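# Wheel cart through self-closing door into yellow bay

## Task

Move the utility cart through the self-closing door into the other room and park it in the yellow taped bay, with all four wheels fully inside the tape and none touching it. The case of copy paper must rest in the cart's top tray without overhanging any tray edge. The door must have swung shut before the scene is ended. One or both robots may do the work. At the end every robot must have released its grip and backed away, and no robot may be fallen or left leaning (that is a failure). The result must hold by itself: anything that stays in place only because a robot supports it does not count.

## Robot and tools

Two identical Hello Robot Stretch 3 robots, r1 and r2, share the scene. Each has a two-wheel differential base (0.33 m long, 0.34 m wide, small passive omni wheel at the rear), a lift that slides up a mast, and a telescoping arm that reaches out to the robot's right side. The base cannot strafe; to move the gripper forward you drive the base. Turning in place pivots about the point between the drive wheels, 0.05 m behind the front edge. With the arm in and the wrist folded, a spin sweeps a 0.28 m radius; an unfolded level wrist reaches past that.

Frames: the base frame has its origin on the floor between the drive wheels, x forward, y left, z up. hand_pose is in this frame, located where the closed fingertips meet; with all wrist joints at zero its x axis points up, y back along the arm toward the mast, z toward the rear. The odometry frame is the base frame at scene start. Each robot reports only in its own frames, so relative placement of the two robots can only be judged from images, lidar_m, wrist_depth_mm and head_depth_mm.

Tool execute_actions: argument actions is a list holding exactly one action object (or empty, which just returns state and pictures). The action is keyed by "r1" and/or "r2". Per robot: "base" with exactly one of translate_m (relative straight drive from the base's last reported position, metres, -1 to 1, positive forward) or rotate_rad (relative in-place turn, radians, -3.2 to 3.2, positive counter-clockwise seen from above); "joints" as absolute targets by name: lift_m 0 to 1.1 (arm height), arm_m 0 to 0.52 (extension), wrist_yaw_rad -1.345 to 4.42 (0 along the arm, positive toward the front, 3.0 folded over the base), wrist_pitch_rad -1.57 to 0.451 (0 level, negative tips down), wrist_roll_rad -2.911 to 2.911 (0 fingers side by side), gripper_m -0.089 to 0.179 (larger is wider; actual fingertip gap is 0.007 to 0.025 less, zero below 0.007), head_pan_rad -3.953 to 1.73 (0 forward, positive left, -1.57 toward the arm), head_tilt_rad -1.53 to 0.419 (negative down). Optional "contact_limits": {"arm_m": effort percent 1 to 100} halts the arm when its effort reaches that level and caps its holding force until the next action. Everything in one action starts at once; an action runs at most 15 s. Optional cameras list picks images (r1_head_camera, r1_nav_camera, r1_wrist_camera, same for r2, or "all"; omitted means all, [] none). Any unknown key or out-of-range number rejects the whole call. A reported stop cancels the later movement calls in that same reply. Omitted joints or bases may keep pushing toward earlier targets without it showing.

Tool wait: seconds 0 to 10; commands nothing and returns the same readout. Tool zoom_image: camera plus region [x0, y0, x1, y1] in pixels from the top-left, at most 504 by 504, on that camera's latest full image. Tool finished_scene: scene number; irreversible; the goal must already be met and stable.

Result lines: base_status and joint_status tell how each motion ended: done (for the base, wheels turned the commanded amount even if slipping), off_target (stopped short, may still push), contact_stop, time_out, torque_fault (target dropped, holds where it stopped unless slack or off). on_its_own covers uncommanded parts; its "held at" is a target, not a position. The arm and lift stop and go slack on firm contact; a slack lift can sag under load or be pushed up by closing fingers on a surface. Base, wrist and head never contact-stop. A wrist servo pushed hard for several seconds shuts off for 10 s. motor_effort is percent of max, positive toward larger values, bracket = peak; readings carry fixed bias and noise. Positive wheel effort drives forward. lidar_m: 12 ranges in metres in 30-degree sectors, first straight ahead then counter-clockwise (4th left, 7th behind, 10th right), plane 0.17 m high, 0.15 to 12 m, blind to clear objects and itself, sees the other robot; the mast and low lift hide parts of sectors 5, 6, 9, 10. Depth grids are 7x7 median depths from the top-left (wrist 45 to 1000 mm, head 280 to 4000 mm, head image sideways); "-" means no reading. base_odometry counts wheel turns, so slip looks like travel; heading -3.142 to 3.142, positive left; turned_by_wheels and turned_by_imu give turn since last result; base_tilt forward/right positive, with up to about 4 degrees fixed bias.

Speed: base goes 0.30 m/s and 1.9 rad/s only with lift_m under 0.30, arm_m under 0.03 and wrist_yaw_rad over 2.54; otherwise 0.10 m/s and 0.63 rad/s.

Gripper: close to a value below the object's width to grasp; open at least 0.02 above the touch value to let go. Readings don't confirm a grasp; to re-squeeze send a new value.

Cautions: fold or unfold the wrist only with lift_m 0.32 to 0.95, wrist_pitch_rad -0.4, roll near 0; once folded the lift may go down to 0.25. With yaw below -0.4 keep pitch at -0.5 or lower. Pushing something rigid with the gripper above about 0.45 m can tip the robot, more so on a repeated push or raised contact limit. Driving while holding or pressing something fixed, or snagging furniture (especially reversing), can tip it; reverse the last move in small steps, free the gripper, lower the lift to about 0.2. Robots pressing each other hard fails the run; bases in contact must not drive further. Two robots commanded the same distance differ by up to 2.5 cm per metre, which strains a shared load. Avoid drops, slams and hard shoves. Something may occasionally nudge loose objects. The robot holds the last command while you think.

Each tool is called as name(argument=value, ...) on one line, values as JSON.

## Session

execute_actions(actions=[{"r1":{"joints":{"head_tilt_rad":-0.4}},"r2":{"joints":{"head_tilt_rad":-0.4}}}], cameras=["r1_nav_camera","r2_nav_camera"])

Scene clock: 0.80 s.
r1.base_odometry: x=+0.000 y=+0.000 heading=+0.000 (m, m, rad; r1's odometry frame)
r1.turned_by_wheels: +0.000 (rad since the last result)
r1.turned_by_imu: +0.000 (rad since the last result)
r1.base_tilt: forward=+0.7 right=-0.8 (deg)
r1.lidar_m: 0.83 0.91 1.40 2.04 2.23 3.41 0.89 0.94 3.02 2.12 1.04 0.84
r1.head_depth_mm: 651 703 763 835 918 1020 1155 / 659 715 775 847 935 1041 1184 / 668 723 789 864 952 1066 1210 / 678 735 798 876 972 1086 1235 / 686 744 809 889 992 1112 1255 / 696 756 825 909 1006 1133 1266 / 706 765 841 923 1029 1160 1294
r1.base_status: not commanded
r1.joint_positions: lift_m=+0.385 arm_m=-0.002 wrist_yaw_rad=+2.866 wrist_pitch_rad=-0.613 wrist_roll_rad=+0.004 gripper_m=+0.037 head_pan_rad=-0.009 head_tilt_rad=-0.395
r1.joint_status: all done
r1.motor_effort: left_wheel=+1(1) right_wheel=+0(0) lift_m=+36(36) arm_m=+0(0) wrist_yaw_rad=+0(0) wrist_pitch_rad=+7(7) wrist_roll_rad=+0(0) gripper_m=+0(0) head_pan_rad=+1(0) head_tilt_rad=-3(26) (%)
r1.hand_pose: x=+0.0319 y=+0.0449 z=+0.3562 quat_wxyz=(+0.305, +0.698, +0.119, +0.637) (m; r1's base frame)
r1.wrist_depth_mm: - - - - - - 918 / - - - - - - 946 / 876 - 951 992 - - 898 / 722 - 777 793 830 864 862 / 611 619 678 674 685 709 733 / 528 547 - 566 596 598 627 / 475 - - 501 524 524 537
r2.base_odometry: x=+0.000 y=+0.000 heading=+0.000 (m, m, rad; r2's odometry frame)
r2.turned_by_wheels: +0.000 (rad since the last result)
r2.turned_by_imu: +0.000 (rad since the last result)
r2.base_tilt: forward=-1.1 right=+1.6 (deg)
r2.lidar_m: 1.12 1.12 1.28 2.16 2.53 2.89 1.88 4.62 2.60 2.22 2.22 1.32
r2.head_depth_mm: 1069 1163 1280 1424 1585 1703 1371 / 1034 1120 1235 1351 1509 1642 1353 / 994 1086 1176 1292 1441 1576 1358 / 963 1041 1130 1245 1363 1513 1341 / 937 1001 1092 1194 1312 1459 1324 / 905 976 1054 1148 1253 1389 1328 / 877 940 1013 1102 1207 1326 1316
r2.base_status: not commanded
r2.joint_positions: lift_m=+0.450 arm_m=+0.001 wrist_yaw_rad=+2.835 wrist_pitch_rad=-0.581 wrist_roll_rad=-0.008 gripper_m=+0.037 head_pan_rad=+0.010 head_tilt_rad=-0.395
r2.joint_status: all done
r2.motor_effort: left_wheel=-1(1) right_wheel=+0(0) lift_m=+24(24) arm_m=+0(0) wrist_yaw_rad=+0(0) wrist_pitch_rad=+4(4) wrist_roll_rad=+0(0) gripper_m=+0(0) head_pan_rad=+0(0) head_tilt_rad=-2(19) (%)
r2.hand_pose: x=+0.0395 y=+0.0461 z=+0.4280 quat_wxyz=(+0.304, +0.698, +0.098, +0.642) (m; r2's base frame)
r2.wrist_depth_mm: - - - - - - 885 / - 968 - - - - 907 / 733 812 855 901 963 - 937 / 665 721 752 761 813 835 895 / 604 - - 671 734 736 784 / 541 - - 596 630 654 678 / - - - 542 556 579 601
pictures: r1_nav_camera (sideways: a quarter turn counterclockwise sets it upright), r2_nav_camera (sideways: a quarter turn counterclockwise sets it upright)
Images, in order (width x height): r1_nav_camera 672x504, r2_nav_camera 672x504.

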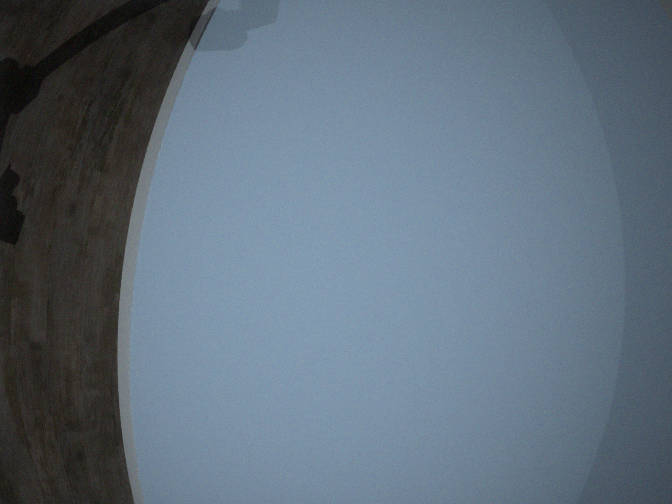

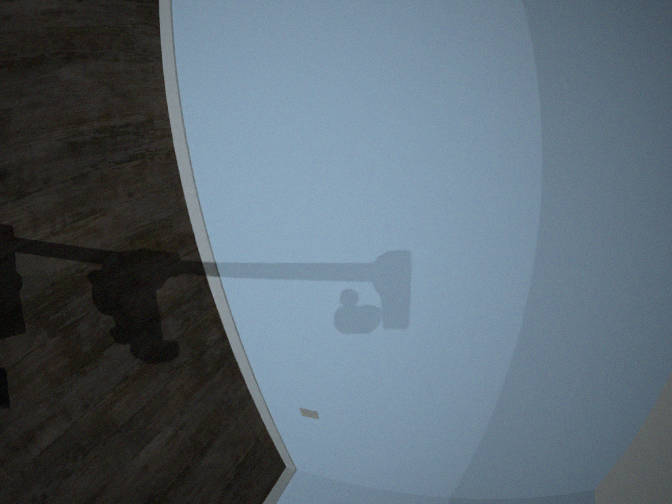

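execute_actions(actions=[{"r1":{"base":{"rotate_rad":1.42},"joints":{"lift_m":0.28,"head_pan_rad":0.9}},"r2":{"base":{"rotate_rad":-2.87},"joints":{"lift_m":0.28}}}], cameras=["r1_nav_camera","r2_head_camera"])

Scene clock: 9.73 s.
r1.base_odometry: x=+0.000 y=+0.000 heading=+1.420 (m, m, rad; r1's odometry frame)
r1.turned_by_wheels: +1.420 (rad since the last result)
r1.turned_by_imu: +1.416 (rad since the last result)
r1.base_tilt: forward=+0.7 right=-0.7 (deg)
r1.lidar_m: 2.04 2.11 2.87 1.01 0.93 3.09 3.40 1.19 0.87 0.83 0.86 1.17
r1.head_depth_mm: 1992 2135 2293 2465 2044 1598 1311 / 2166 2342 2532 2660 2054 1615 1314 / 2432 2569 2836 2895 2090 1620 1327 / 2680 2957 3253 2930 2107 1635 1336 / 3042 3381 3735 3006 2138 1648 1350 / 3489 3818 - 3067 2162 1660 1354 / 3464 3681 3897 3087 2191 1678 1365
r1.base_status: done
r1.joint_positions: lift_m=+0.280 arm_m=-0.002 wrist_yaw_rad=+2.866 wrist_pitch_rad=-0.615 wrist_roll_rad=+0.004 gripper_m=+0.037 head_pan_rad=+0.893 head_tilt_rad=-0.396
r1.joint_status: all done
r1.motor_effort: left_wheel=+0(5) right_wheel=+3(11) lift_m=+24(33) arm_m=+0(0) wrist_yaw_rad=+0(0) wrist_pitch_rad=+7(7) wrist_roll_rad=+0(0) gripper_m=+0(0) head_pan_rad=+4(38) head_tilt_rad=-2(2) (%)
r1.hand_pose: x=+0.0319 y=+0.0447 z=+0.2517 quat_wxyz=(+0.305, +0.698, +0.119, +0.637) (m; r1's base frame)
r1.wrist_depth_mm: - - - - - - - / 859 - 987 - - - - / 671 - 750 763 812 853 899 / 563 - 615 627 655 684 721 / 485 - 529 530 540 559 584 / - - - 451 473 470 495 / - - - 392 409 414 423
r2.base_odometry: x=+0.000 y=+0.000 heading=-2.870 (m, m, rad; r2's odometry frame)
r2.turned_by_wheels: -2.870 (rad since the last result)
r2.turned_by_imu: -2.812 (rad since the last result)
r2.base_tilt: forward=-1.1 right=+1.8 (deg)
r2.lidar_m: 1.90 3.13 2.30 2.21 1.59 1.16 1.12 1.16 1.59 2.53 2.62 1.88
r2.head_depth_mm: - - - 3415 2283 1700 1361 / 3974 - 1854 2468 2164 1702 1364 / - - - 2470 2173 1682 1343 / 3983 - - 3288 2222 1664 1343 / - - - 3305 2204 1672 1334 / - - - 3250 2201 1648 1317 / 3957 - - 3214 2161 1639 1317
r2.base_status: done
r2.joint_positions: lift_m=+0.281 arm_m=+0.001 wrist_yaw_rad=+2.835 wrist_pitch_rad=-0.581 wrist_roll_rad=-0.008 gripper_m=+0.037 head_pan_rad=+0.010 head_tilt_rad=-0.396
r2.joint_status: all done
r2.motor_effort: left_wheel=+2(13) right_wheel=-1(5) lift_m=+8(21) arm_m=+0(0) wrist_yaw_rad=+0(0) wrist_pitch_rad=+4(4) wrist_roll_rad=+0(0) gripper_m=+0(0) head_pan_rad=+0(0) head_tilt_rad=-2(3) (%)
r2.hand_pose: x=+0.0395 y=+0.0461 z=+0.2588 quat_wxyz=(+0.304, +0.698, +0.098, +0.642) (m; r2's base frame)
r2.wrist_depth_mm: - 831 903 988 - - - / - 678 709 781 821 891 945 / - 575 611 634 667 720 751 / 470 513 542 542 562 600 638 / - - - 473 501 519 547 / - - - 411 442 457 476 / - - - 382 395 406 425
pictures: r1_nav_camera (sideways: a quarter turn counterclockwise sets it upright), r2_head_camera (sideways: a quarter turn clockwise sets it upright)
Images, in order (width x height): r1_nav_camera 672x504, r2_head_camera 896x504.

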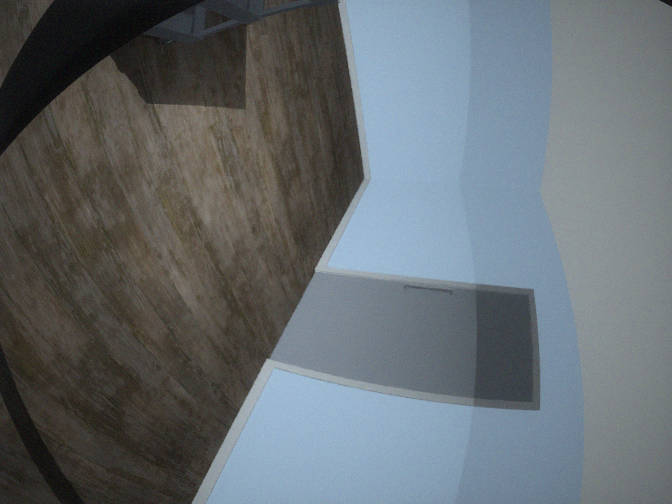

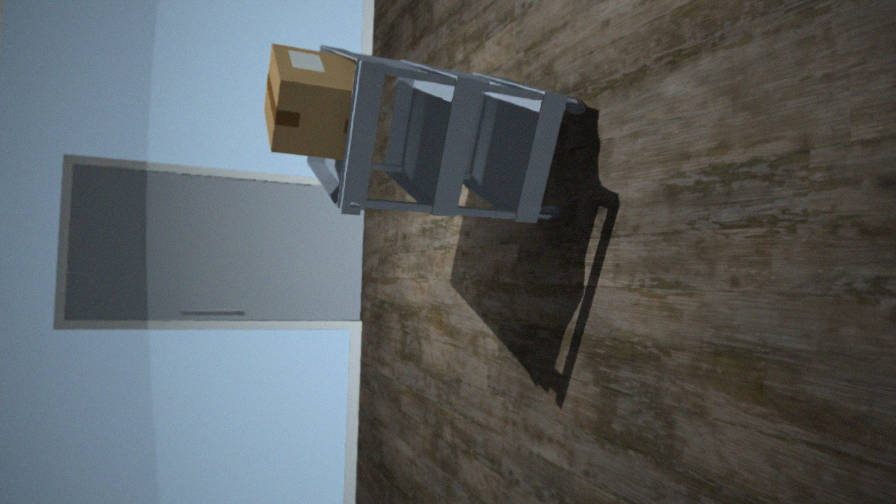

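execute_actions(actions=[{"r1":{"base":{"rotate_rad":0.978},"joints":{"head_pan_rad":0}},"r2":{"base":{"rotate_rad":0.26}}}], cameras=[])

execute_actions(actions=[{"r1":{"base":{"translate_m":1}},"r2":{"base":{"translate_m":1}}}], cameras=[])

execute_actions(actions=[{"r1":{"base":{"translate_m":1}},"r2":{"base":{"translate_m":1}}}], cameras=[])

execute_actions(actions=[{"r1":{"base":{"translate_m":0.58},"joints":{"lift_m":0.9,"wrist_pitch_rad":-0.4}},"r2":{"base":{"translate_m":1}}}], cameras=[])

execute_actions(actions=[{"r1":{"base":{"rotate_rad":-0.978},"joints":{"wrist_yaw_rad":1.57,"wrist_pitch_rad":0,"gripper_m":0.1,"arm_m":0.02}},"r2":{"base":{"translate_m":1}}}], cameras=["r1_wrist_camera"])

Scene clock: 25.13 s.
r1.base_odometry: x=+0.000 y=+0.000 heading=+2.398 (m, m, rad; r1's odometry frame)
r1.turned_by_wheels: +0.978 (rad since the last result)
r1.turned_by_imu: +0.975 (rad since the last result)
r1.base_tilt: forward=+0.7 right=-0.8 (deg)
r1.lidar_m: 2.67 1.12 0.89 3.09 3.73 1.29 0.88 0.83 0.85 1.09 2.04 2.08
r1.head_depth_mm: 2139 2295 2447 2559 2054 1595 1309 / 2365 2525 2748 2808 2063 1611 1319 / 2645 2889 3092 2889 2097 1626 1329 / 3038 3324 3640 2943 2107 1634 1336 / 3510 3825 - 3024 2119 1644 1346 / 3586 3723 - 3104 2142 1667 1358 / 3328 3587 3742 3100 2175 1683 1361
r1.base_status: done
r1.joint_positions: lift_m=+0.280 arm_m=-0.002 wrist_yaw_rad=+2.866 wrist_pitch_rad=-0.615 wrist_roll_rad=+0.004 gripper_m=+0.037 head_pan_rad=+0.007 head_tilt_rad=-0.396
r1.joint_status: all done
r1.motor_effort: left_wheel=+0(6) right_wheel=+3(11) lift_m=+25(24) arm_m=+0(0) wrist_yaw_rad=+0(1) wrist_pitch_rad=+7(7) wrist_roll_rad=+0(0) gripper_m=+0(0) head_pan_rad=-3(36) head_tilt_rad=-2(1) (%)
r1.hand_pose: x=+0.0319 y=+0.0447 z=+0.2517 quat_wxyz=(+0.305, +0.698, +0.119, +0.637) (m; r1's base frame)
r1.wrist_depth_mm: - - - - - 877 - / 848 - 958 - - - - / 677 - 749 766 825 855 903 / 553 - 615 621 652 672 721 / 481 - 531 531 538 553 570 / - - - 452 469 475 494 / - - - 393 410 411 426
r2.base_odometry: x=+0.000 y=+0.000 heading=-2.610 (m, m, rad; r2's odometry frame)
r2.turned_by_wheels: +0.260 (rad since the last result)
r2.turned_by_imu: +0.255 (rad since the last result)
r2.base_tilt: forward=-1.1 right=+1.7 (deg)
r2.lidar_m: 4.46 2.57 2.22 2.22 1.30 1.12 1.12 1.29 2.23 2.53 2.93 1.88
r2.head_depth_mm: 3925 - - 2525 2127 1718 1360 / 3862 - - 3406 2248 1695 1358 / - - - 3421 2234 1690 1349 / - - - 3378 2207 1686 1338 / - - - 3225 2210 1652 1330 / - - - 3252 2175 1648 1325 / 3514 3746 3955 3215 2164 1648 1320
r2.base_status: done
r2.joint_positions: lift_m=+0.281 arm_m=+0.001 wrist_yaw_rad=+2.835 wrist_pitch_rad=-0.581 wrist_roll_rad=-0.008 gripper_m=+0.037 head_pan_rad=+0.010 head_tilt_rad=-0.396
r2.joint_status: not commanded
r2.motor_effort: left_wheel=-4(14) right_wheel=+1(5) lift_m=+9(8) arm_m=+0(0) wrist_yaw_rad=+1(0) wrist_pitch_rad=+4(4) wrist_roll_rad=+0(0) gripper_m=+0(0) head_pan_rad=+0(0) head_tilt_rad=-1(2) (%)
r2.hand_pose: x=+0.0395 y=+0.0461 z=+0.2588 quat_wxyz=(+0.304, +0.698, +0.098, +0.642) (m; r2's base frame)
r2.wrist_depth_mm: - 843 897 957 - - - / - 684 733 754 819 900 960 / - 591 605 634 675 709 774 / 467 510 527 554 563 604 634 / - - - 468 503 521 541 / - - - 420 453 456 477 / - - - 381 388 400 423
pictures: none
No camera images: the call's "cameras" was empty. Leave "cameras" out to get every camera's image.

Scene clock: 30.23 s.
r1.base_odometry: x=-0.736 y=+0.677 heading=+2.398 (m, m, rad; r1's odometry frame)
r1.turned_by_wheels: +0.000 (rad since the last result)
r1.turned_by_imu: +0.002 (rad since the last result)
r1.base_tilt: forward=+0.7 right=-0.7 (deg)
r1.lidar_m: 1.92 3.08 3.15 0.81 0.82 2.56 1.75 1.65 1.69 1.57 1.47 1.50
r1.head_depth_mm: 1544 1619 1771 1899 1954 1597 1314 / 1715 1829 1986 2154 2072 1603 1324 / 1928 2084 2272 2484 2085 1620 1328 / 2192 2413 2623 2763 2106 1637 1342 / 2529 2822 3185 2985 2132 1658 1350 / 2782 2986 3173 3061 2156 1653 1355 / 2653 2791 3014 3069 2178 1681 1365
r1.base_status: done
r1.joint_positions: lift_m=+0.280 arm_m=-0.002 wrist_yaw_rad=+2.866 wrist_pitch_rad=-0.615 wrist_roll_rad=+0.004 gripper_m=+0.037 head_pan_rad=+0.007 head_tilt_rad=-0.396
r1.joint_status: not commanded
r1.motor_effort: left_wheel=+0(4) right_wheel=+3(12) lift_m=+25(25) arm_m=+0(0) wrist_yaw_rad=+1(1) wrist_pitch_rad=+7(7) wrist_roll_rad=+0(0) gripper_m=+0(0) head_pan_rad=-2(4) head_tilt_rad=-1(1) (%)
r1.hand_pose: x=+0.0319 y=+0.0447 z=+0.2517 quat_wxyz=(+0.305, +0.698, +0.119, +0.637) (m; r1's base frame)
r1.wrist_depth_mm: 670 754 - - - - - / 798 - 928 - - - - / 677 - 738 781 821 873 883 / 561 - 601 635 654 686 715 / 489 - 532 534 544 564 575 / - - - 447 467 478 493 / - - - 392 404 412 428
r2.base_odometry: x=-0.862 y=-0.507 heading=-2.610 (m, m, rad; r2's odometry frame)
r2.turned_by_wheels: +0.000 (rad since the last result)
r2.turned_by_imu: +0.000 (rad since the last result)
r2.base_tilt: forward=-1.1 right=+1.7 (deg)
r2.lidar_m: 3.71 2.27 1.97 1.97 2.27 2.08 2.08 2.39 2.78 2.79 1.10 1.09
r2.head_depth_mm: 2991 3234 3495 3433 2326 1703 1364 / 3122 3363 3626 3417 2238 1697 1355 / 3243 3479 3726 3351 2250 1702 1348 / 3305 3526 3739 3391 2233 1662 1330 / 3389 3671 3947 3236 2218 1644 1327 / 3434 3700 3995 3209 2190 1670 1332 / 3221 3331 3555 3189 2143 1638 1310
r2.base_status: done
r2.joint_positions: lift_m=+0.281 arm_m=+0.001 wrist_yaw_rad=+2.835 wrist_pitch_rad=-0.581 wrist_roll_rad=-0.008 gripper_m=+0.037 head_pan_rad=+0.010 head_tilt_rad=-0.396
r2.joint_status: not commanded
r2.motor_effort: left_wheel=-4(10) right_wheel=+1(5) lift_m=+8(9) arm_m=+0(1) wrist_yaw_rad=+0(0) wrist_pitch_rad=+4(4) wrist_roll_rad=+0(0) gripper_m=+0(0) head_pan_rad=+0(0) head_tilt_rad=-2(2) (%)
r2.hand_pose: x=+0.0395 y=+0.0461 z=+0.2588 quat_wxyz=(+0.304, +0.698, +0.098, +0.642) (m; r2's base frame)
r2.wrist_depth_mm: - 834 899 978 - - - / - 677 728 768 830 881 973 / - 585 603 648 682 740 774 / 466 506 531 548 566 609 638 / - - - 469 504 512 529 / - - - 417 443 455 478 / - - - 381 391 409 425
pictures: none
No camera images: the call's "cameras" was empty. Leave "cameras" out to get every camera's image.

Scene clock: 35.33 s.
r1.base_odometry: x=-1.472 y=+1.354 heading=+2.398 (m, m, rad; r1's odometry frame)
r1.turned_by_wheels: +0.000 (rad since the last result)
r1.turned_by_imu: +0.002 (rad since the last result)
r1.base_tilt: forward=+0.7 right=-0.7 (deg)
r1.lidar_m: 1.20 2.27 2.32 2.06 1.55 1.33 2.64 2.48 1.40 0.96 0.91 0.93
r1.head_depth_mm: 943 1003 1075 1154 1246 1356 1311 / 1047 1120 1205 1317 1435 1510 1319 / 1180 1277 1387 1525 1696 1618 1327 / 1344 1469 1620 1814 1956 1634 1334 / 1565 1733 1962 2242 2117 1649 1341 / 1883 2089 2298 2494 2165 1674 1359 / 1942 2077 2188 2337 2197 1671 1369
r1.base_status: done
r1.joint_positions: lift_m=+0.280 arm_m=-0.002 wrist_yaw_rad=+2.866 wrist_pitch_rad=-0.615 wrist_roll_rad=+0.004 gripper_m=+0.037 head_pan_rad=+0.007 head_tilt_rad=-0.396
r1.joint_status: not commanded
r1.motor_effort: left_wheel=+0(3) right_wheel=+3(10) lift_m=+25(25) arm_m=-1(0) wrist_yaw_rad=+0(0) wrist_pitch_rad=+8(7) wrist_roll_rad=+0(0) gripper_m=+0(0) head_pan_rad=-2(2) head_tilt_rad=-1(1) (%)
r1.hand_pose: x=+0.0319 y=+0.0447 z=+0.2517 quat_wxyz=(+0.305, +0.698, +0.119, +0.637) (m; r1's base frame)
r1.wrist_depth_mm: - - - - - - - / 845 - 963 993 - - - / 671 - 738 780 819 854 924 / 556 - 595 619 649 670 715 / 491 - 533 533 541 556 586 / - - - 449 468 476 493 / - - - 393 404 413 425
r2.base_odometry: x=-1.724 y=-1.014 heading=-2.610 (m, m, rad; r2's odometry frame)
r2.turned_by_wheels: +0.000 (rad since the last result)
r2.turned_by_imu: +0.000 (rad since the last result)
r2.base_tilt: forward=-1.2 right=+1.7 (deg)
r2.lidar_m: 2.76 1.98 1.71 1.71 1.98 3.03 3.02 3.50 0.81 0.72 1.07 1.77
r2.head_depth_mm: 2226 2378 2560 2823 2288 1703 1346 / 2301 2483 2645 2860 2277 1700 1360 / 2369 2482 2738 2977 2274 1688 1349 / 2428 2618 2829 3027 2225 1689 1346 / 2485 2647 2905 3067 2203 1673 1326 / 2545 2744 2989 3158 2187 1659 1325 / 2603 2778 2972 3015 2158 1649 1316
r2.base_status: done
r2.joint_positions: lift_m=+0.281 arm_m=+0.001 wrist_yaw_rad=+2.835 wrist_pitch_rad=-0.581 wrist_roll_rad=-0.008 gripper_m=+0.037 head_pan_rad=+0.010 head_tilt_rad=-0.396
r2.joint_status: not commanded
r2.motor_effort: left_wheel=-3(10) right_wheel=+1(5) lift_m=+9(8) arm_m=+0(1) wrist_yaw_rad=+1(0) wrist_pitch_rad=+4(4) wrist_roll_rad=+0(0) gripper_m=+0(0) head_pan_rad=+0(0) head_tilt_rad=-1(1) (%)
r2.hand_pose: x=+0.0395 y=+0.0461 z=+0.2588 quat_wxyz=(+0.304, +0.698, +0.098, +0.642) (m; r2's base frame)
r2.wrist_depth_mm: - 826 895 959 - - - / - 676 723 757 845 891 966 / - 588 601 632 666 694 781 / 473 501 530 541 563 598 640 / - - - 470 498 524 545 / - - - 415 442 456 472 / - - - 386 389 410 424
pictures: none
No camera images: the call's "cameras" was empty. Leave "cameras" out to get every camera's image.

Scene clock: 41.83 s.
r1.base_odometry: x=-1.898 y=+1.747 heading=+2.398 (m, m, rad; r1's odometry frame)
r1.turned_by_wheels: +0.000 (rad since the last result)
r1.turned_by_imu: +0.000 (rad since the last result)
r1.base_tilt: forward=+0.7 right=-0.7 (deg)
r1.lidar_m: 0.77 1.78 1.82 1.38 1.23 1.82 3.12 2.95 0.89 0.62 0.57 0.59
r1.head_depth_mm: 592 632 676 727 785 852 937 / 657 706 760 827 905 996 1109 / 740 803 876 960 1067 1200 1269 / 845 931 1023 1139 1298 1481 1337 / 988 1096 1238 1418 1663 1638 1339 / 1184 1356 1563 1874 2022 1667 1351 / 1462 1604 1727 1831 1965 1678 1366
r1.base_status: done
r1.joint_positions: lift_m=+0.900 arm_m=-0.002 wrist_yaw_rad=+2.866 wrist_pitch_rad=-0.420 wrist_roll_rad=+0.004 gripper_m=+0.037 head_pan_rad=+0.007 head_tilt_rad=-0.396
r1.joint_status: all done
r1.motor_effort: left_wheel=+0(4) right_wheel=+2(8) lift_m=+46(49) arm_m=+0(0) wrist_yaw_rad=+0(0) wrist_pitch_rad=+11(12) wrist_roll_rad=+0(0) gripper_m=+0(1) head_pan_rad=-2(1) head_tilt_rad=-1(1) (%)
r1.hand_pose: x=+0.0396 y=+0.0723 z=+0.9118 quat_wxyz=(+0.241, +0.706, +0.051, +0.664) (m; r1's base frame)
r1.wrist_depth_mm: - - - - - - - / - - - - - - - / - - - - - - - / - - - - - - - / - - - - - - - / - - - - - - - / - - - - - - -
r2.base_odometry: x=-2.586 y=-1.520 heading=-2.610 (m, m, rad; r2's odometry frame)
r2.turned_by_wheels: +0.000 (rad since the last result)
r2.turned_by_imu: +0.000 (rad since the last result)
r2.base_tilt: forward=-1.1 right=+1.7 (deg)
r2.lidar_m: 1.80 1.69 1.46 1.46 1.68 2.91 3.99 1.27 1.26 3.27 2.10 1.10
r2.head_depth_mm: 1435 1551 1675 1786 1980 1650 1302 / 1476 1598 1691 1865 2011 1705 1353 / 1534 1625 1767 1927 2072 1702 1329 / 1546 1678 1804 1969 2099 1685 1342 / 1582 1722 1863 2025 2132 1644 1334 / 1631 1768 1922 2118 2180 1647 1321 / 1649 1795 1985 2179 2145 1629 1320
r2.base_status: done
r2.joint_positions: lift_m=+0.281 arm_m=+0.001 wrist_yaw_rad=+2.835 wrist_pitch_rad=-0.581 wrist_roll_rad=-0.008 gripper_m=+0.037 head_pan_rad=+0.010 head_tilt_rad=-0.396
r2.joint_status: not commanded
r2.motor_effort: left_wheel=-3(9) right_wheel=+1(5) lift_m=+9(9) arm_m=+0(0) wrist_yaw_rad=-1(0) wrist_pitch_rad=+3(4) wrist_roll_rad=+0(1) gripper_m=+0(0) head_pan_rad=+0(0) head_tilt_rad=-2(1) (%)
r2.hand_pose: x=+0.0395 y=+0.0461 z=+0.2588 quat_wxyz=(+0.304, +0.698, +0.098, +0.642) (m; r2's base frame)
r2.wrist_depth_mm: - 820 877 981 - - - / - 679 705 770 828 873 973 / - 582 599 641 665 711 768 / 475 508 531 545 569 599 633 / - - - 475 499 516 537 / - - - 414 443 464 477 / - - - 384 388 407 425
pictures: none
No camera images: the call's "cameras" was empty. Leave "cameras" out to get every camera's image.

Scene clock: 46.93 s.
r1.base_odometry: x=-1.898 y=+1.747 heading=+1.420 (m, m, rad; r1's odometry frame)
r1.turned_by_wheels: -0.978 (rad since the last result)
r1.turned_by_imu: -0.981 (rad since the last result)
r1.base_tilt: forward=+0.7 right=-0.7 (deg)
r1.lidar_m: 0.57 0.60 0.82 1.79 1.86 2.53 5.17 1.82 3.05 2.31 0.83 0.60
r1.head_depth_mm: 450 481 522 580 641 726 826 / 456 493 536 588 649 727 826 / 448 481 522 571 635 710 812 / 449 490 535 587 650 725 826 / 454 493 535 586 648 727 823 / 455 492 536 586 649 728 825 / 455 491 536 587 650 727 828
r1.base_status: done
r1.joint_positions: lift_m=+0.900 arm_m=+0.020 wrist_yaw_rad=+1.572 wrist_pitch_rad=-0.024 wrist_roll_rad=+0.004 gripper_m=+0.100 head_pan_rad=+0.007 head_tilt_rad=-0.396
r1.joint_status: all done
r1.motor_effort: left_wheel=+2(7) right_wheel=-2(5) lift_m=+46(46) arm_m=+6(7) wrist_yaw_rad=-1(2) wrist_pitch_rad=+13(13) wrist_roll_rad=+0(0) gripper_m=+0(79) head_pan_rad=-2(3) head_tilt_rad=-1(2) (%)
r1.hand_pose: x=+0.2342 y=-0.1642 z=+1.0081 quat_wxyz=(+0.505, +0.507, -0.494, +0.493) (m; r1's base frame)
r1.wrist_depth_mm: 510 510 497 494 487 479 473 / 517 514 510 502 495 494 482 / 527 523 512 514 504 499 497 / 538 537 519 517 512 505 497 / 549 543 528 527 521 512 509 / 559 556 536 543 533 524 516 / 568 562 558 556 551 530 520
r2.base_odometry: x=-3.448 y=-2.027 heading=-2.610 (m, m, rad; r2's odometry frame)
r2.turned_by_wheels: +0.000 (rad since the last result)
r2.turned_by_imu: +0.000 (rad since the last result)
r2.base_tilt: forward=-1.1 right=+1.6 (deg)
r2.lidar_m: 0.84 0.97 1.20 1.20 1.39 2.40 4.93 1.98 3.52 0.47 0.98 0.84
r2.head_depth_mm: 651 696 751 812 881 968 1074 / 666 713 772 832 911 1005 1117 / 679 731 786 855 939 1041 1160 / 697 750 810 883 971 1078 1201 / 713 772 835 906 1000 1113 1231 / 732 790 856 940 1042 1161 1272 / 748 808 884 971 1079 1211 1300
r2.base_status: done
r2.joint_positions: lift_m=+0.281 arm_m=+0.001 wrist_yaw_rad=+2.835 wrist_pitch_rad=-0.581 wrist_roll_rad=-0.008 gripper_m=+0.037 head_pan_rad=+0.010 head_tilt_rad=-0.396
r2.joint_status: not commanded
r2.motor_effort: left_wheel=-3(8) right_wheel=+0(6) lift_m=+9(8) arm_m=+0(0) wrist_yaw_rad=+1(0) wrist_pitch_rad=+4(4) wrist_roll_rad=+0(0) gripper_m=+0(0) head_pan_rad=+0(0) head_tilt_rad=-1(1) (%)
r2.hand_pose: x=+0.0395 y=+0.0461 z=+0.2588 quat_wxyz=(+0.304, +0.698, +0.098, +0.642) (m; r2's base frame)
r2.wrist_depth_mm: - 828 909 982 - - 932 / - 681 724 776 814 881 854 / - 592 608 636 676 719 766 / 473 512 532 543 569 601 637 / - - - 468 500 519 548 / - - - 418 443 455 472 / - - - 382 386 411 422
pictures: r1_wrist_camera
Images, in order (width x height): r1_wrist_camera 644x364.

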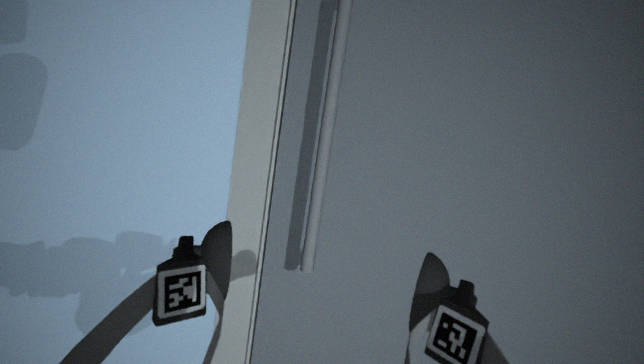

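execute_actions(actions=[{"r1":{"base":{"translate_m":0.315},"joints":{"arm_m":0.0,"lift_m":0.93}},"r2":{"base":{"translate_m":0.58}}}], cameras=[])

execute_actions(actions=[{"r1":{"joints":{"gripper_m":-0.04}},"r2":{"base":{"rotate_rad":-1.8},"joints":{"head_tilt_rad":-0.7}}}], cameras=["r1_wrist_camera"])

execute_actions(actions=[{"r1":{"base":{"translate_m":-0.18}}}], cameras=[])

execute_actions(actions=[{"r1":{"base":{"translate_m":-0.14},"joints":{"arm_m":0.04}}}], cameras=[])

execute_actions(actions=[{"r1":{"base":{"translate_m":-0.12},"joints":{"arm_m":0.11}}}], cameras=[])

execute_actions(actions=[{"r1":{"base":{"translate_m":-0.11},"joints":{"arm_m":0.2}}}], cameras=[])

execute_actions(actions=[{"r1":{"base":{"translate_m":-0.1},"joints":{"arm_m":0.3}},"r2":{"joints":{"lift_m":0.32}}}], cameras=["r1_wrist_camera","r2_nav_camera"])

Scene clock: 71.57 s.
r1.base_odometry: x=-1.851 y=+2.059 heading=+1.420 (m, m, rad; r1's odometry frame)
r1.turned_by_wheels: +0.000 (rad since the last result)
r1.turned_by_imu: -0.001 (rad since the last result)
r1.base_tilt: forward=+0.6 right=-0.7 (deg)
r1.lidar_m: 0.25 0.28 0.38 0.70 1.87 2.54 2.54 2.09 3.06 1.06 0.38 0.28
r1.head_depth_mm: - - - - - 296 340 / - - - - - 287 318 / - - - - - 289 318 / - - - - - 295 332 / - - - - - 295 332 / - - - - - 296 333 / - - - - - 295 333
r1.base_status: done
r1.joint_positions: lift_m=+0.930 arm_m=+0.000 wrist_yaw_rad=+1.572 wrist_pitch_rad=-0.023 wrist_roll_rad=+0.004 gripper_m=+0.100 head_pan_rad=+0.007 head_tilt_rad=-0.396
r1.joint_status: all done
r1.motor_effort: left_wheel=+2(6) right_wheel=-2(2) lift_m=+46(47) arm_m=-6(7) wrist_yaw_rad=-2(2) wrist_pitch_rad=+12(13) wrist_roll_rad=+0(0) gripper_m=+0(1) head_pan_rad=-2(3) head_tilt_rad=-2(1) (%)
r1.hand_pose: x=+0.2343 y=-0.1450 z=+1.0383 quat_wxyz=(+0.505, +0.507, -0.494, +0.494) (m; r1's base frame)
r1.wrist_depth_mm: 190 175 186 185 181 180 177 / 194 179 190 187 186 183 182 / 197 182 193 127 188 186 183 / 201 184 198 193 192 189 186 / 204 188 199 132 194 192 189 / 208 193 204 198 199 196 193 / 213 195 209 204 203 199 197
r2.base_odometry: x=-3.948 y=-2.321 heading=-2.610 (m, m, rad; r2's odometry frame)
r2.turned_by_wheels: +0.000 (rad since the last result)
r2.turned_by_imu: +0.001 (rad since the last result)
r2.base_tilt: forward=-1.1 right=+1.8 (deg)
r2.lidar_m: 0.28 0.33 0.57 1.05 1.22 2.10 2.80 2.48 0.59 0.58 0.33 0.28
r2.head_depth_mm: - - - - - 288 313 / - - - - - 294 325 / - - - - 283 302 337 / - - - - 288 313 353 / - - - - 294 326 366 / - - - 283 303 338 384 / - - - 289 313 353 402
r2.base_status: done
r2.joint_positions: lift_m=+0.281 arm_m=+0.001 wrist_yaw_rad=+2.835 wrist_pitch_rad=-0.581 wrist_roll_rad=-0.008 gripper_m=+0.037 head_pan_rad=+0.010 head_tilt_rad=-0.396
r2.joint_status: not commanded
r2.motor_effort: left_wheel=-3(9) right_wheel=+0(6) lift_m=+9(9) arm_m=+0(1) wrist_yaw_rad=-1(0) wrist_pitch_rad=+4(4) wrist_roll_rad=+0(0) gripper_m=+0(0) head_pan_rad=+0(0) head_tilt_rad=-1(1) (%)
r2.hand_pose: x=+0.0395 y=+0.0461 z=+0.2588 quat_wxyz=(+0.304, +0.698, +0.098, +0.642) (m; r2's base frame)
r2.wrist_depth_mm: - 816 897 988 769 427 298 / - 683 712 781 692 423 297 / - 584 602 640 610 415 288 / 465 510 527 548 556 402 286 / - - - 464 498 399 281 / - - - 419 447 373 281 / - - - 385 390 366 276
pictures: none
No camera images: the call's "cameras" was empty. Leave "cameras" out to get every camera's image.

Scene clock: 73.90 s.
r1.base_odometry: x=-1.851 y=+2.059 heading=+1.420 (m, m, rad; r1's odometry frame)
r1.turned_by_wheels: +0.000 (rad since the last result)
r1.turned_by_imu: +0.000 (rad since the last result)
r1.base_tilt: forward=+0.7 right=-0.7 (deg)
r1.lidar_m: 0.25 0.28 0.38 0.70 1.86 2.53 2.54 2.10 3.05 1.05 0.38 0.27
r1.head_depth_mm: - - - - - 293 327 / - - - - - 285 316 / - - - - - 288 317 / - - - - - 294 331 / - - - - - 294 332 / - - - - - 294 331 / - - - - - 295 332
r1.base_status: not commanded
r1.joint_positions: lift_m=+0.930 arm_m=+0.000 wrist_yaw_rad=+1.572 wrist_pitch_rad=-0.021 wrist_roll_rad=+0.004 gripper_m=-0.036 head_pan_rad=+0.007 head_tilt_rad=-0.396
r1.joint_status: all done
r1.motor_effort: left_wheel=+3(4) right_wheel=-11(18) lift_m=+46(46) arm_m=-5(6) wrist_yaw_rad=-2(2) wrist_pitch_rad=+11(13) wrist_roll_rad=-1(0) gripper_m=-16(97) head_pan_rad=-2(2) head_tilt_rad=-1(1) (%)
r1.hand_pose: x=+0.2343 y=-0.1450 z=+1.0388 quat_wxyz=(+0.504, +0.507, -0.495, +0.494) (m; r1's base frame)
r1.wrist_depth_mm: 189 175 183 181 178 177 174 / 193 178 185 184 181 180 178 / 197 181 189 123 185 182 180 / 200 184 193 190 188 185 184 / 203 188 197 126 190 188 186 / 207 191 200 125 194 192 190 / 211 195 203 130 198 196 193
r2.base_odometry: x=-3.948 y=-2.321 heading=+1.873 (m, m, rad; r2's odometry frame)
r2.turned_by_wheels: -1.800 (rad since the last result)
r2.turned_by_imu: -1.760 (rad since the last result)
r2.base_tilt: forward=-1.2 right=+1.8 (deg)
r2.lidar_m: 0.58 0.39 0.29 0.28 0.30 0.42 1.06 1.11 1.56 4.84 2.49 3.77
r2.head_depth_mm: 2913 526 2796 2074 1639 1374 1172 / 3003 497 2768 2021 1643 1347 1160 / 461 498 2381 1955 1632 1242 1147 / 3054 792 2644 1939 1327 1167 1146 / 1960 1659 2366 1924 1600 1300 1142 / 1110 1145 1225 1285 1352 1270 1136 / 746 774 788 846 876 907 945
r2.base_status: done
r2.joint_positions: lift_m=+0.281 arm_m=+0.001 wrist_yaw_rad=+2.835 wrist_pitch_rad=-0.581 wrist_roll_rad=-0.008 gripper_m=+0.037 head_pan_rad=+0.010 head_tilt_rad=-0.692
r2.joint_status: all done
r2.motor_effort: left_wheel=+1(14) right_wheel=-2(4) lift_m=+9(9) arm_m=-1(1) wrist_yaw_rad=-1(1) wrist_pitch_rad=+4(4) wrist_roll_rad=+0(0) gripper_m=+0(0) head_pan_rad=+1(1) head_tilt_rad=-4(18) (%)
r2.hand_pose: x=+0.0395 y=+0.0461 z=+0.2588 quat_wxyz=(+0.304, +0.698, +0.098, +0.642) (m; r2's base frame)
r2.wrist_depth_mm: - 297 315 335 358 386 413 / - 329 354 379 412 447 490 / - 371 407 436 474 520 571 / 380 416 437 485 545 590 639 / - - - 471 505 510 537 / - - - 417 441 457 472 / - - - 381 389 412 426
pictures: r1_wrist_camera
Images, in order (width x height): r1_wrist_camera 644x364.

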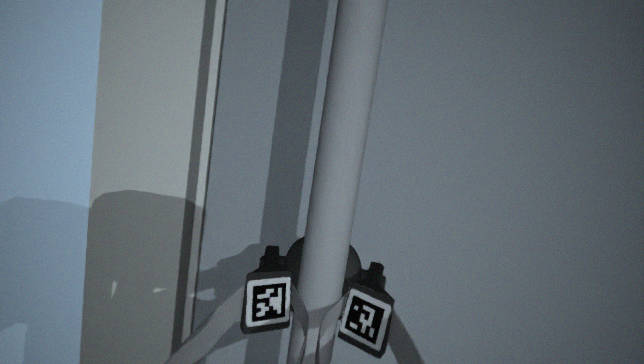

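Scene clock: 77.17 s.
r1.base_odometry: x=-1.878 y=+1.881 heading=+1.420 (m, m, rad; r1's odometry frame)
r1.turned_by_wheels: +0.000 (rad since the last result)
r1.turned_by_imu: -0.001 (rad since the last result)
r1.base_tilt: forward=+0.8 right=-0.7 (deg)
r1.lidar_m: 0.43 0.46 0.63 0.72 1.86 2.54 5.29 1.94 3.05 1.76 0.41 0.27
r1.head_depth_mm: 2844 3078 3344 2871 1976 307 323 / 2786 2999 3271 2738 1985 1555 1317 / 326 352 383 420 465 519 592 / 333 360 393 435 482 539 612 / 337 365 397 436 482 539 612 / 338 365 397 436 482 540 614 / 337 365 398 436 483 540 614
r1.base_status: done
r1.joint_positions: lift_m=+0.930 arm_m=+0.000 wrist_yaw_rad=+1.464 wrist_pitch_rad=-0.019 wrist_roll_rad=+0.004 gripper_m=-0.030 head_pan_rad=+0.007 head_tilt_rad=-0.396
r1.joint_status: not commanded
r1.on_its_own: wrist_yaw_rad is held at +1.487, not at your +1.570, by its stall guard, which is not easing now; gripper_m is held at -0.031, not at your -0.040, by its stall guard, which is not easing now; wrist_yaw_rad is at rest, and its effort (+18) is outside its rest range (-12 to +12)
r1.motor_effort: left_wheel=+0(5) right_wheel=-10(25) lift_m=+46(46) arm_m=-5(6) wrist_yaw_rad=+18(53) wrist_pitch_rad=+10(12) wrist_roll_rad=+0(0) gripper_m=-21(25) head_pan_rad=-2(2) head_tilt_rad=-1(1) (%)
r1.hand_pose: x=+0.2329 y=-0.1726 z=+1.0392 quat_wxyz=(+0.530, +0.479, -0.522, +0.467) (m; r1's base frame)
r1.wrist_depth_mm: 340 342 166 175 193 209 229 / 345 351 171 179 197 215 236 / 348 356 174 182 203 221 244 / 359 358 177 129 208 226 248 / 365 369 182 127 214 233 260 / 374 374 185 128 222 241 267 / 379 385 193 200 231 249 279
r2.base_odometry: x=-3.948 y=-2.321 heading=+1.873 (m, m, rad; r2's odometry frame)
r2.turned_by_wheels: +0.000 (rad since the last result)
r2.turned_by_imu: +0.001 (rad since the last result)
r2.base_tilt: forward=-1.1 right=+1.7 (deg)
r2.lidar_m: 0.72 0.39 0.29 0.28 0.30 0.42 1.06 1.11 1.56 4.83 2.48 0.62
r2.head_depth_mm: 719 717 624 1923 1633 1365 1167 / 3066 3341 2723 2026 1320 1185 1165 / 3151 3298 2722 1996 1625 1185 1155 / 3105 3346 2670 2010 1605 1336 1142 / 689 797 1192 1834 1544 1339 1142 / 1593 3356 2471 1975 1513 1271 1141 / 3128 3156 787 844 879 908 943
r2.base_status: not commanded
r2.joint_positions: lift_m=+0.281 arm_m=+0.001 wrist_yaw_rad=+2.835 wrist_pitch_rad=-0.581 wrist_roll_rad=-0.008 gripper_m=+0.037 head_pan_rad=+0.010 head_tilt_rad=-0.692
r2.joint_status: not commanded
r2.motor_effort: left_wheel=+1(2) right_wheel=-2(1) lift_m=+9(9) arm_m=+0(1) wrist_yaw_rad=+0(0) wrist_pitch_rad=+4(4) wrist_roll_rad=+0(0) gripper_m=+0(0) head_pan_rad=+0(0) head_tilt_rad=-3(3) (%)
r2.hand_pose: x=+0.0395 y=+0.0461 z=+0.2588 quat_wxyz=(+0.304, +0.698, +0.098, +0.642) (m; r2's base frame)
r2.wrist_depth_mm: - 296 314 335 354 387 413 / - 329 355 379 406 437 483 / - 371 404 438 474 521 565 / 377 411 436 490 536 580 629 / - - - 465 505 520 540 / - - - 417 447 458 475 / - - - 383 384 408 424
pictures: none
No camera images: the call's "cameras" was empty. Leave "cameras" out to get every camera's image.

Scene clock: 80.37 s.
r1.base_odometry: x=-1.899 y=+1.742 heading=+1.421 (m, m, rad; r1's odometry frame)
r1.turned_by_wheels: +0.000 (rad since the last result)
r1.turned_by_imu: -0.001 (rad since the last result)
r1.base_tilt: forward=+0.7 right=-0.7 (deg)
r1.lidar_m: 0.57 0.61 0.76 1.79 1.86 2.54 5.19 1.82 3.06 2.33 0.42 0.27
r1.head_depth_mm: 2948 3203 3487 2823 2040 1602 1309 / 2964 3186 3459 2881 2062 1615 1314 / 452 488 531 583 646 725 827 / 452 493 538 591 655 730 831 / 459 495 538 590 654 731 832 / 459 496 540 591 655 732 834 / 458 496 538 591 656 734 834
r1.base_status: done
r1.joint_positions: lift_m=+0.930 arm_m=+0.040 wrist_yaw_rad=+1.415 wrist_pitch_rad=-0.018 wrist_roll_rad=+0.004 gripper_m=-0.030 head_pan_rad=+0.007 head_tilt_rad=-0.396
r1.joint_status: all done
r1.on_its_own: wrist_yaw_rad is held at +1.424, not at your +1.570, by its stall guard, which is not easing now; gripper_m is held at -0.031, not at your -0.040, by its stall guard, which is not easing now
r1.motor_effort: left_wheel=+2(1) right_wheel=-16(27) lift_m=+46(46) arm_m=-2(11) wrist_yaw_rad=+8(37) wrist_pitch_rad=+10(11) wrist_roll_rad=+0(0) gripper_m=-20(24) head_pan_rad=-2(3) head_tilt_rad=-1(1) (%)
r1.hand_pose: x=+0.2313 y=-0.2249 z=+1.0396 quat_wxyz=(+0.541, +0.465, -0.534, +0.454) (m; r1's base frame)
r1.wrist_depth_mm: 458 463 158 172 209 246 306 / 461 467 162 175 215 255 320 / 474 481 166 179 223 268 337 / 486 160 171 127 229 276 353 / 495 162 175 133 240 290 375 / 496 168 175 128 252 304 396 / 514 169 187 136 268 318 423
r2.base_odometry: x=-3.948 y=-2.321 heading=+1.873 (m, m, rad; r2's odometry frame)
r2.turned_by_wheels: +0.000 (rad since the last result)
r2.turned_by_imu: +0.001 (rad since the last result)
r2.base_tilt: forward=-1.2 right=+1.7 (deg)
r2.lidar_m: 0.86 0.39 0.29 0.28 0.30 0.42 1.06 1.11 1.56 4.83 2.48 0.68
r2.head_depth_mm: 3098 3360 2724 2076 1598 1178 1169 / 3130 3412 2748 2033 1627 1188 1167 / 735 877 2594 2022 1623 1316 1149 / 789 876 980 1159 1474 1327 1145 / 1115 1289 1522 1794 1597 1333 1139 / 1587 3409 2488 1976 1503 1258 1126 / 3114 3155 785 843 876 911 945
r2.base_status: not commanded
r2.joint_positions: lift_m=+0.281 arm_m=+0.001 wrist_yaw_rad=+2.835 wrist_pitch_rad=-0.581 wrist_roll_rad=-0.008 gripper_m=+0.037 head_pan_rad=+0.010 head_tilt_rad=-0.692
r2.joint_status: not commanded
r2.motor_effort: left_wheel=+1(1) right_wheel=-2(2) lift_m=+9(9) arm_m=-1(0) wrist_yaw_rad=-1(1) wrist_pitch_rad=+4(4) wrist_roll_rad=+0(0) gripper_m=+0(0) head_pan_rad=+0(0) head_tilt_rad=-3(3) (%)
r2.hand_pose: x=+0.0395 y=+0.0461 z=+0.2588 quat_wxyz=(+0.304, +0.698, +0.098, +0.642) (m; r2's base frame)
r2.wrist_depth_mm: - 300 314 334 358 384 421 / - 329 352 380 407 449 486 / - 379 407 437 471 519 574 / 378 416 433 483 543 573 624 / - - - 471 497 515 545 / - - - 415 447 454 477 / - - - 383 387 406 415
pictures: none
No camera images: the call's "cameras" was empty. Leave "cameras" out to get every camera's image.

Scene clock: 83.03 s.
r1.base_odometry: x=-1.917 y=+1.624 heading=+1.421 (m, m, rad; r1's odometry frame)
r1.turned_by_wheels: +0.001 (rad since the last result)
r1.turned_by_imu: -0.004 (rad since the last result)
r1.base_tilt: forward=+0.7 right=-0.7 (deg)
r1.lidar_m: 0.69 0.73 0.81 1.79 1.86 2.52 5.02 1.70 3.06 2.83 0.36 0.30
r1.head_depth_mm: 3097 3326 3597 2818 2038 1591 1310 / 3087 3340 3620 2877 2061 1613 1320 / 562 609 663 730 808 910 1060 / 555 602 659 724 801 896 1019 / 561 607 661 725 803 895 1014 / 561 608 660 726 799 897 1016 / 563 607 661 726 801 895 1019
r1.base_status: done
r1.joint_positions: lift_m=+0.930 arm_m=+0.110 wrist_yaw_rad=+1.425 wrist_pitch_rad=-0.017 wrist_roll_rad=+0.004 gripper_m=-0.030 head_pan_rad=+0.007 head_tilt_rad=-0.396
r1.joint_status: all done
r1.on_its_own: wrist_yaw_rad is held at +1.424, not at your +1.570, by its stall guard, which is not easing now; gripper_m is held at -0.031, not at your -0.040, by its stall guard, which is not easing now; right_wheel is at rest, and its effort (-22) is outside its rest range (-18 to +18)
r1.motor_effort: left_wheel=+5(10) right_wheel=-22(37) lift_m=+46(46) arm_m=+4(13) wrist_yaw_rad=-1(46) wrist_pitch_rad=+9(11) wrist_roll_rad=+0(0) gripper_m=-19(24) head_pan_rad=-1(3) head_tilt_rad=-2(1) (%)
r1.hand_pose: x=+0.2317 y=-0.2918 z=+1.0399 quat_wxyz=(+0.538, +0.468, -0.532, +0.457) (m; r1's base frame)
r1.wrist_depth_mm: 572 139 154 171 224 290 409 / 574 142 158 174 234 304 439 / 593 145 163 124 242 320 479 / 602 146 168 183 254 341 524 / 611 150 172 128 264 362 571 / 625 154 171 127 283 388 627 / 640 156 185 131 308 410 707
r2.base_odometry: x=-3.948 y=-2.321 heading=+1.873 (m, m, rad; r2's odometry frame)
r2.turned_by_wheels: +0.000 (rad since the last result)
r2.turned_by_imu: +0.000 (rad since the last result)
r2.base_tilt: forward=-1.1 right=+1.8 (deg)
r2.lidar_m: 0.93 0.39 0.29 0.28 0.30 0.42 1.06 1.11 1.57 4.85 2.48 0.75
r2.head_depth_mm: 3119 3455 2770 2061 1623 1178 1164 / 757 872 2584 2047 1635 1298 1159 / 860 945 1038 1216 1484 1345 1157 / 1034 1150 1299 1482 1552 1338 1156 / 1282 1461 1720 1871 1593 1338 1139 / 1598 3367 2492 1966 1497 1280 1131 / 3111 3136 789 844 878 911 942
r2.base_status: not commanded
r2.joint_positions: lift_m=+0.281 arm_m=+0.001 wrist_yaw_rad=+2.835 wrist_pitch_rad=-0.581 wrist_roll_rad=-0.008 gripper_m=+0.037 head_pan_rad=+0.010 head_tilt_rad=-0.692
r2.joint_status: not commanded
r2.motor_effort: left_wheel=+2(2) right_wheel=-1(2) lift_m=+9(9) arm_m=-1(1) wrist_yaw_rad=-1(0) wrist_pitch_rad=+4(4) wrist_roll_rad=+0(0) gripper_m=+0(0) head_pan_rad=+0(0) head_tilt_rad=-3(3) (%)
r2.hand_pose: x=+0.0395 y=+0.0461 z=+0.2588 quat_wxyz=(+0.304, +0.698, +0.098, +0.642) (m; r2's base frame)
r2.wrist_depth_mm: - 299 319 336 356 389 416 / - 333 353 379 408 444 489 / - 373 402 431 479 518 573 / 382 415 437 487 535 579 621 / - - - 465 506 518 543 / - - - 422 451 459 476 / - - - 379 391 407 428
pictures: none
No camera images: the call's "cameras" was empty. Leave "cameras" out to get every camera's image.

Scene clock: 85.13 s.
r1.base_odometry: x=-1.933 y=+1.515 heading=+1.422 (m, m, rad; r1's odometry frame)
r1.turned_by_wheels: +0.001 (rad since the last result)
r1.turned_by_imu: -0.005 (rad since the last result)
r1.base_tilt: forward=+0.8 right=-0.7 (deg)
r1.lidar_m: 0.80 0.85 0.87 1.79 1.85 2.52 4.95 1.62 3.07 2.96 0.34 3.87
r1.head_depth_mm: 3192 3429 3678 2823 2040 1600 1310 / 3150 3363 3670 2863 2057 1608 1311 / 3067 3329 817 896 993 1107 1223 / 651 705 770 846 938 1051 1188 / 655 710 770 845 937 1049 1190 / 656 708 774 845 934 1050 1190 / 656 707 769 847 935 1049 1193
r1.base_status: done
r1.joint_positions: lift_m=+0.930 arm_m=+0.200 wrist_yaw_rad=+1.474 wrist_pitch_rad=-0.016 wrist_roll_rad=+0.004 gripper_m=-0.030 head_pan_rad=+0.007 head_tilt_rad=-0.396
r1.joint_status: all done
r1.on_its_own: wrist_yaw_rad is held at +1.486, not at your +1.570, by its stall guard, which is not easing now; gripper_m is held at -0.031, not at your -0.040, by its stall guard, which is not easing now; right_wheel is at rest, and its effort (-34) is outside its rest range (-18 to +18)
r1.motor_effort: left_wheel=+9(13) right_wheel=-34(40) lift_m=+45(46) arm_m=+3(14) wrist_yaw_rad=+10(48) wrist_pitch_rad=+9(11) wrist_roll_rad=+0(0) gripper_m=-18(23) head_pan_rad=-1(2) head_tilt_rad=-1(2) (%)
r1.hand_pose: x=+0.2333 y=-0.3695 z=+1.0402 quat_wxyz=(+0.527, +0.480, -0.520, +0.470) (m; r1's base frame)
r1.wrist_depth_mm: 700 130 152 172 240 335 575 / 713 133 155 174 249 357 642 / 729 135 160 127 262 381 736 / 726 137 165 184 274 412 801 / 752 141 170 130 290 446 812 / 758 145 169 127 315 484 840 / 765 148 186 134 350 535 852
r2.base_odometry: x=-3.948 y=-2.321 heading=+1.873 (m, m, rad; r2's odometry frame)
r2.turned_by_wheels: +0.000 (rad since the last result)
r2.turned_by_imu: +0.000 (rad since the last result)
r2.base_tilt: forward=-1.0 right=+1.8 (deg)
r2.lidar_m: 1.09 0.39 0.29 0.28 0.30 0.42 1.06 1.11 1.56 4.82 0.82 0.87
r2.head_depth_mm: 827 945 2610 2053 1646 1267 1161 / 912 989 1099 1303 1578 1359 1163 / 1018 1122 1253 1403 1548 1349 1149 / 1164 1309 1483 1710 1589 1341 1146 / 1356 1541 1804 1898 1596 1332 1137 / 1600 3335 2470 1958 1501 1270 1136 / 3146 3142 788 846 874 913 942
r2.base_status: not commanded
r2.joint_positions: lift_m=+0.281 arm_m=+0.001 wrist_yaw_rad=+2.835 wrist_pitch_rad=-0.581 wrist_roll_rad=-0.008 gripper_m=+0.037 head_pan_rad=+0.010 head_tilt_rad=-0.692
r2.joint_status: not commanded
r2.motor_effort: left_wheel=+1(2) right_wheel=-2(1) lift_m=+9(9) arm_m=-1(1) wrist_yaw_rad=-1(0) wrist_pitch_rad=+4(4) wrist_roll_rad=+0(0) gripper_m=+0(0) head_pan_rad=-1(0) head_tilt_rad=-3(3) (%)
r2.hand_pose: x=+0.0395 y=+0.0461 z=+0.2588 quat_wxyz=(+0.304, +0.698, +0.098, +0.642) (m; r2's base frame)
r2.wrist_depth_mm: - 298 314 336 360 383 415 / - 335 356 381 415 445 487 / - 372 403 439 474 514 566 / 377 412 430 494 540 583 618 / - - - 478 490 518 546 / - - - 415 442 453 479 / - - - 383 389 408 427
pictures: none
No camera images: the call's "cameras" was empty. Leave "cameras" out to get every camera's image.

Scene clock: 88.23 s.
r1.base_odometry: x=-1.948 y=+1.416 heading=+1.424 (m, m, rad; r1's odometry frame)
r1.turned_by_wheels: +0.001 (rad since the last result)
r1.turned_by_imu: +0.001 (rad since the last result)
r1.base_tilt: forward=+1.0 right=-0.7 (deg)
r1.lidar_m: 0.90 0.94 0.93 1.79 1.86 2.52 4.84 1.53 3.08 2.95 0.41 4.00
r1.head_depth_mm: 3242 3531 3730 2817 2016 1578 1303 / 3231 3510 3792 2851 2045 1612 1314 / 3191 3419 3691 2574 1914 1287 1292 / 733 795 868 954 1059 1184 1294 / 736 797 868 952 1055 1181 1303 / 737 796 872 953 1056 1188 1291 / 736 796 869 953 1054 1185 1298
r1.base_status: done
r1.joint_positions: lift_m=+0.930 arm_m=+0.300 wrist_yaw_rad=+1.494 wrist_pitch_rad=-0.011 wrist_roll_rad=+0.004 gripper_m=-0.030 head_pan_rad=+0.007 head_tilt_rad=-0.397
r1.joint_status: all done
r1.on_its_own: wrist_yaw_rad is held at +1.486, not at your +1.570, by its stall guard, which is not easing now; gripper_m is held at -0.031, not at your -0.040, by its stall guard, which is not easing now; right_wheel is at rest, and its effort (-44) is outside its rest range (-18 to +18)
r1.motor_effort: left_wheel=+14(19) right_wheel=-44(51) lift_m=+45(45) arm_m=+4(18) wrist_yaw_rad=-7(59) wrist_pitch_rad=+6(10) wrist_roll_rad=+0(0) gripper_m=-18(25) head_pan_rad=-2(3) head_tilt_rad=+0(2) (%)
r1.hand_pose: x=+0.2338 y=-0.4644 z=+1.0415 quat_wxyz=(+0.521, +0.484, -0.517, +0.477) (m; r1's base frame)
r1.wrist_depth_mm: 792 122 149 173 264 436 843 / 796 125 154 176 281 474 877 / 827 128 158 125 296 530 874 / 485 132 163 188 317 592 897 / 494 135 169 128 336 677 914 / 508 139 167 127 384 772 926 / 505 142 188 132 436 936 967
r2.base_odometry: x=-3.948 y=-2.321 heading=+1.873 (m, m, rad; r2's odometry frame)
r2.turned_by_wheels: +0.000 (rad since the last result)
r2.turned_by_imu: +0.001 (rad since the last result)
r2.base_tilt: forward=-1.0 right=+1.7 (deg)
r2.lidar_m: 1.24 0.39 0.29 0.28 0.30 0.42 1.06 1.11 1.57 4.81 0.90 0.93
r2.head_depth_mm: 944 1036 1177 2003 1632 1342 1161 / 1023 1132 1256 1427 1585 1354 1165 / 1121 1251 1398 1616 1627 1348 1150 / 1249 1402 1600 1820 1605 1340 1152 / 1397 1595 1839 1969 1598 1329 1145 / 1601 3338 2477 1971 1516 1265 1136 / 3107 3200 785 846 875 907 942
r2.base_status: not commanded
r2.joint_positions: lift_m=+0.319 arm_m=+0.001 wrist_yaw_rad=+2.835 wrist_pitch_rad=-0.581 wrist_roll_rad=-0.008 gripper_m=+0.037 head_pan_rad=+0.010 head_tilt_rad=-0.692
r2.joint_status: all done
r2.motor_effort: left_wheel=+1(2) right_wheel=-1(1) lift_m=+39(40) arm_m=-1(1) wrist_yaw_rad=-1(0) wrist_pitch_rad=+4(4) wrist_roll_rad=+0(0) gripper_m=+0(0) head_pan_rad=+0(0) head_tilt_rad=-3(3) (%)
r2.hand_pose: x=+0.0395 y=+0.0461 z=+0.2972 quat_wxyz=(+0.304, +0.698, +0.098, +0.642) (m; r2's base frame)
r2.wrist_depth_mm: - 297 316 332 356 383 418 / - 330 355 376 408 440 487 / - 376 401 438 472 524 585 / 393 432 450 499 544 609 656 / 431 - - 520 550 575 596 / - - - 456 488 492 525 / - - - 420 425 447 459
pictures: r1_wrist_camera, r2_nav_camera (sideways: a quarter turn counterclockwise sets it upright)
Images, in order (width x height): r1_wrist_camera 644x364, r2_nav_camera 672x504.

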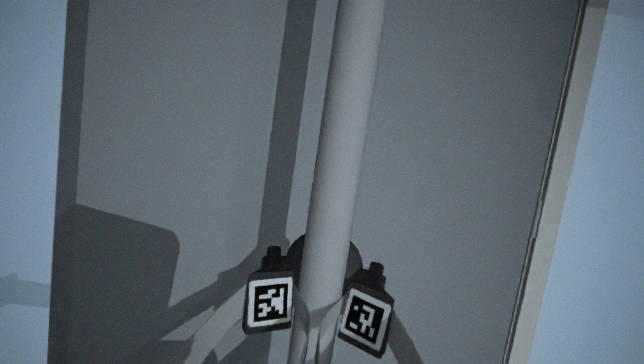

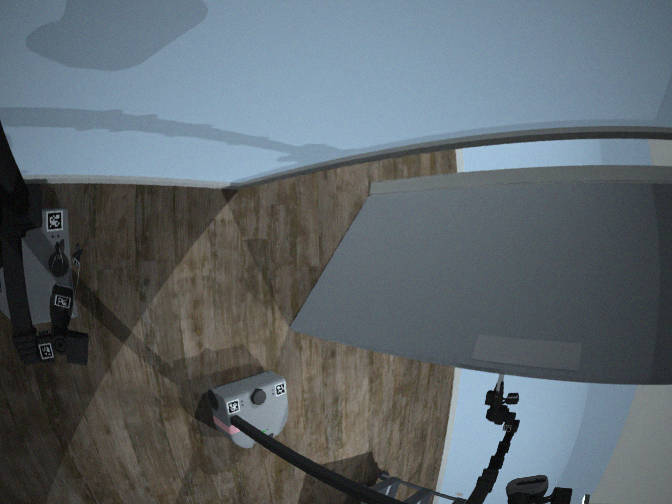

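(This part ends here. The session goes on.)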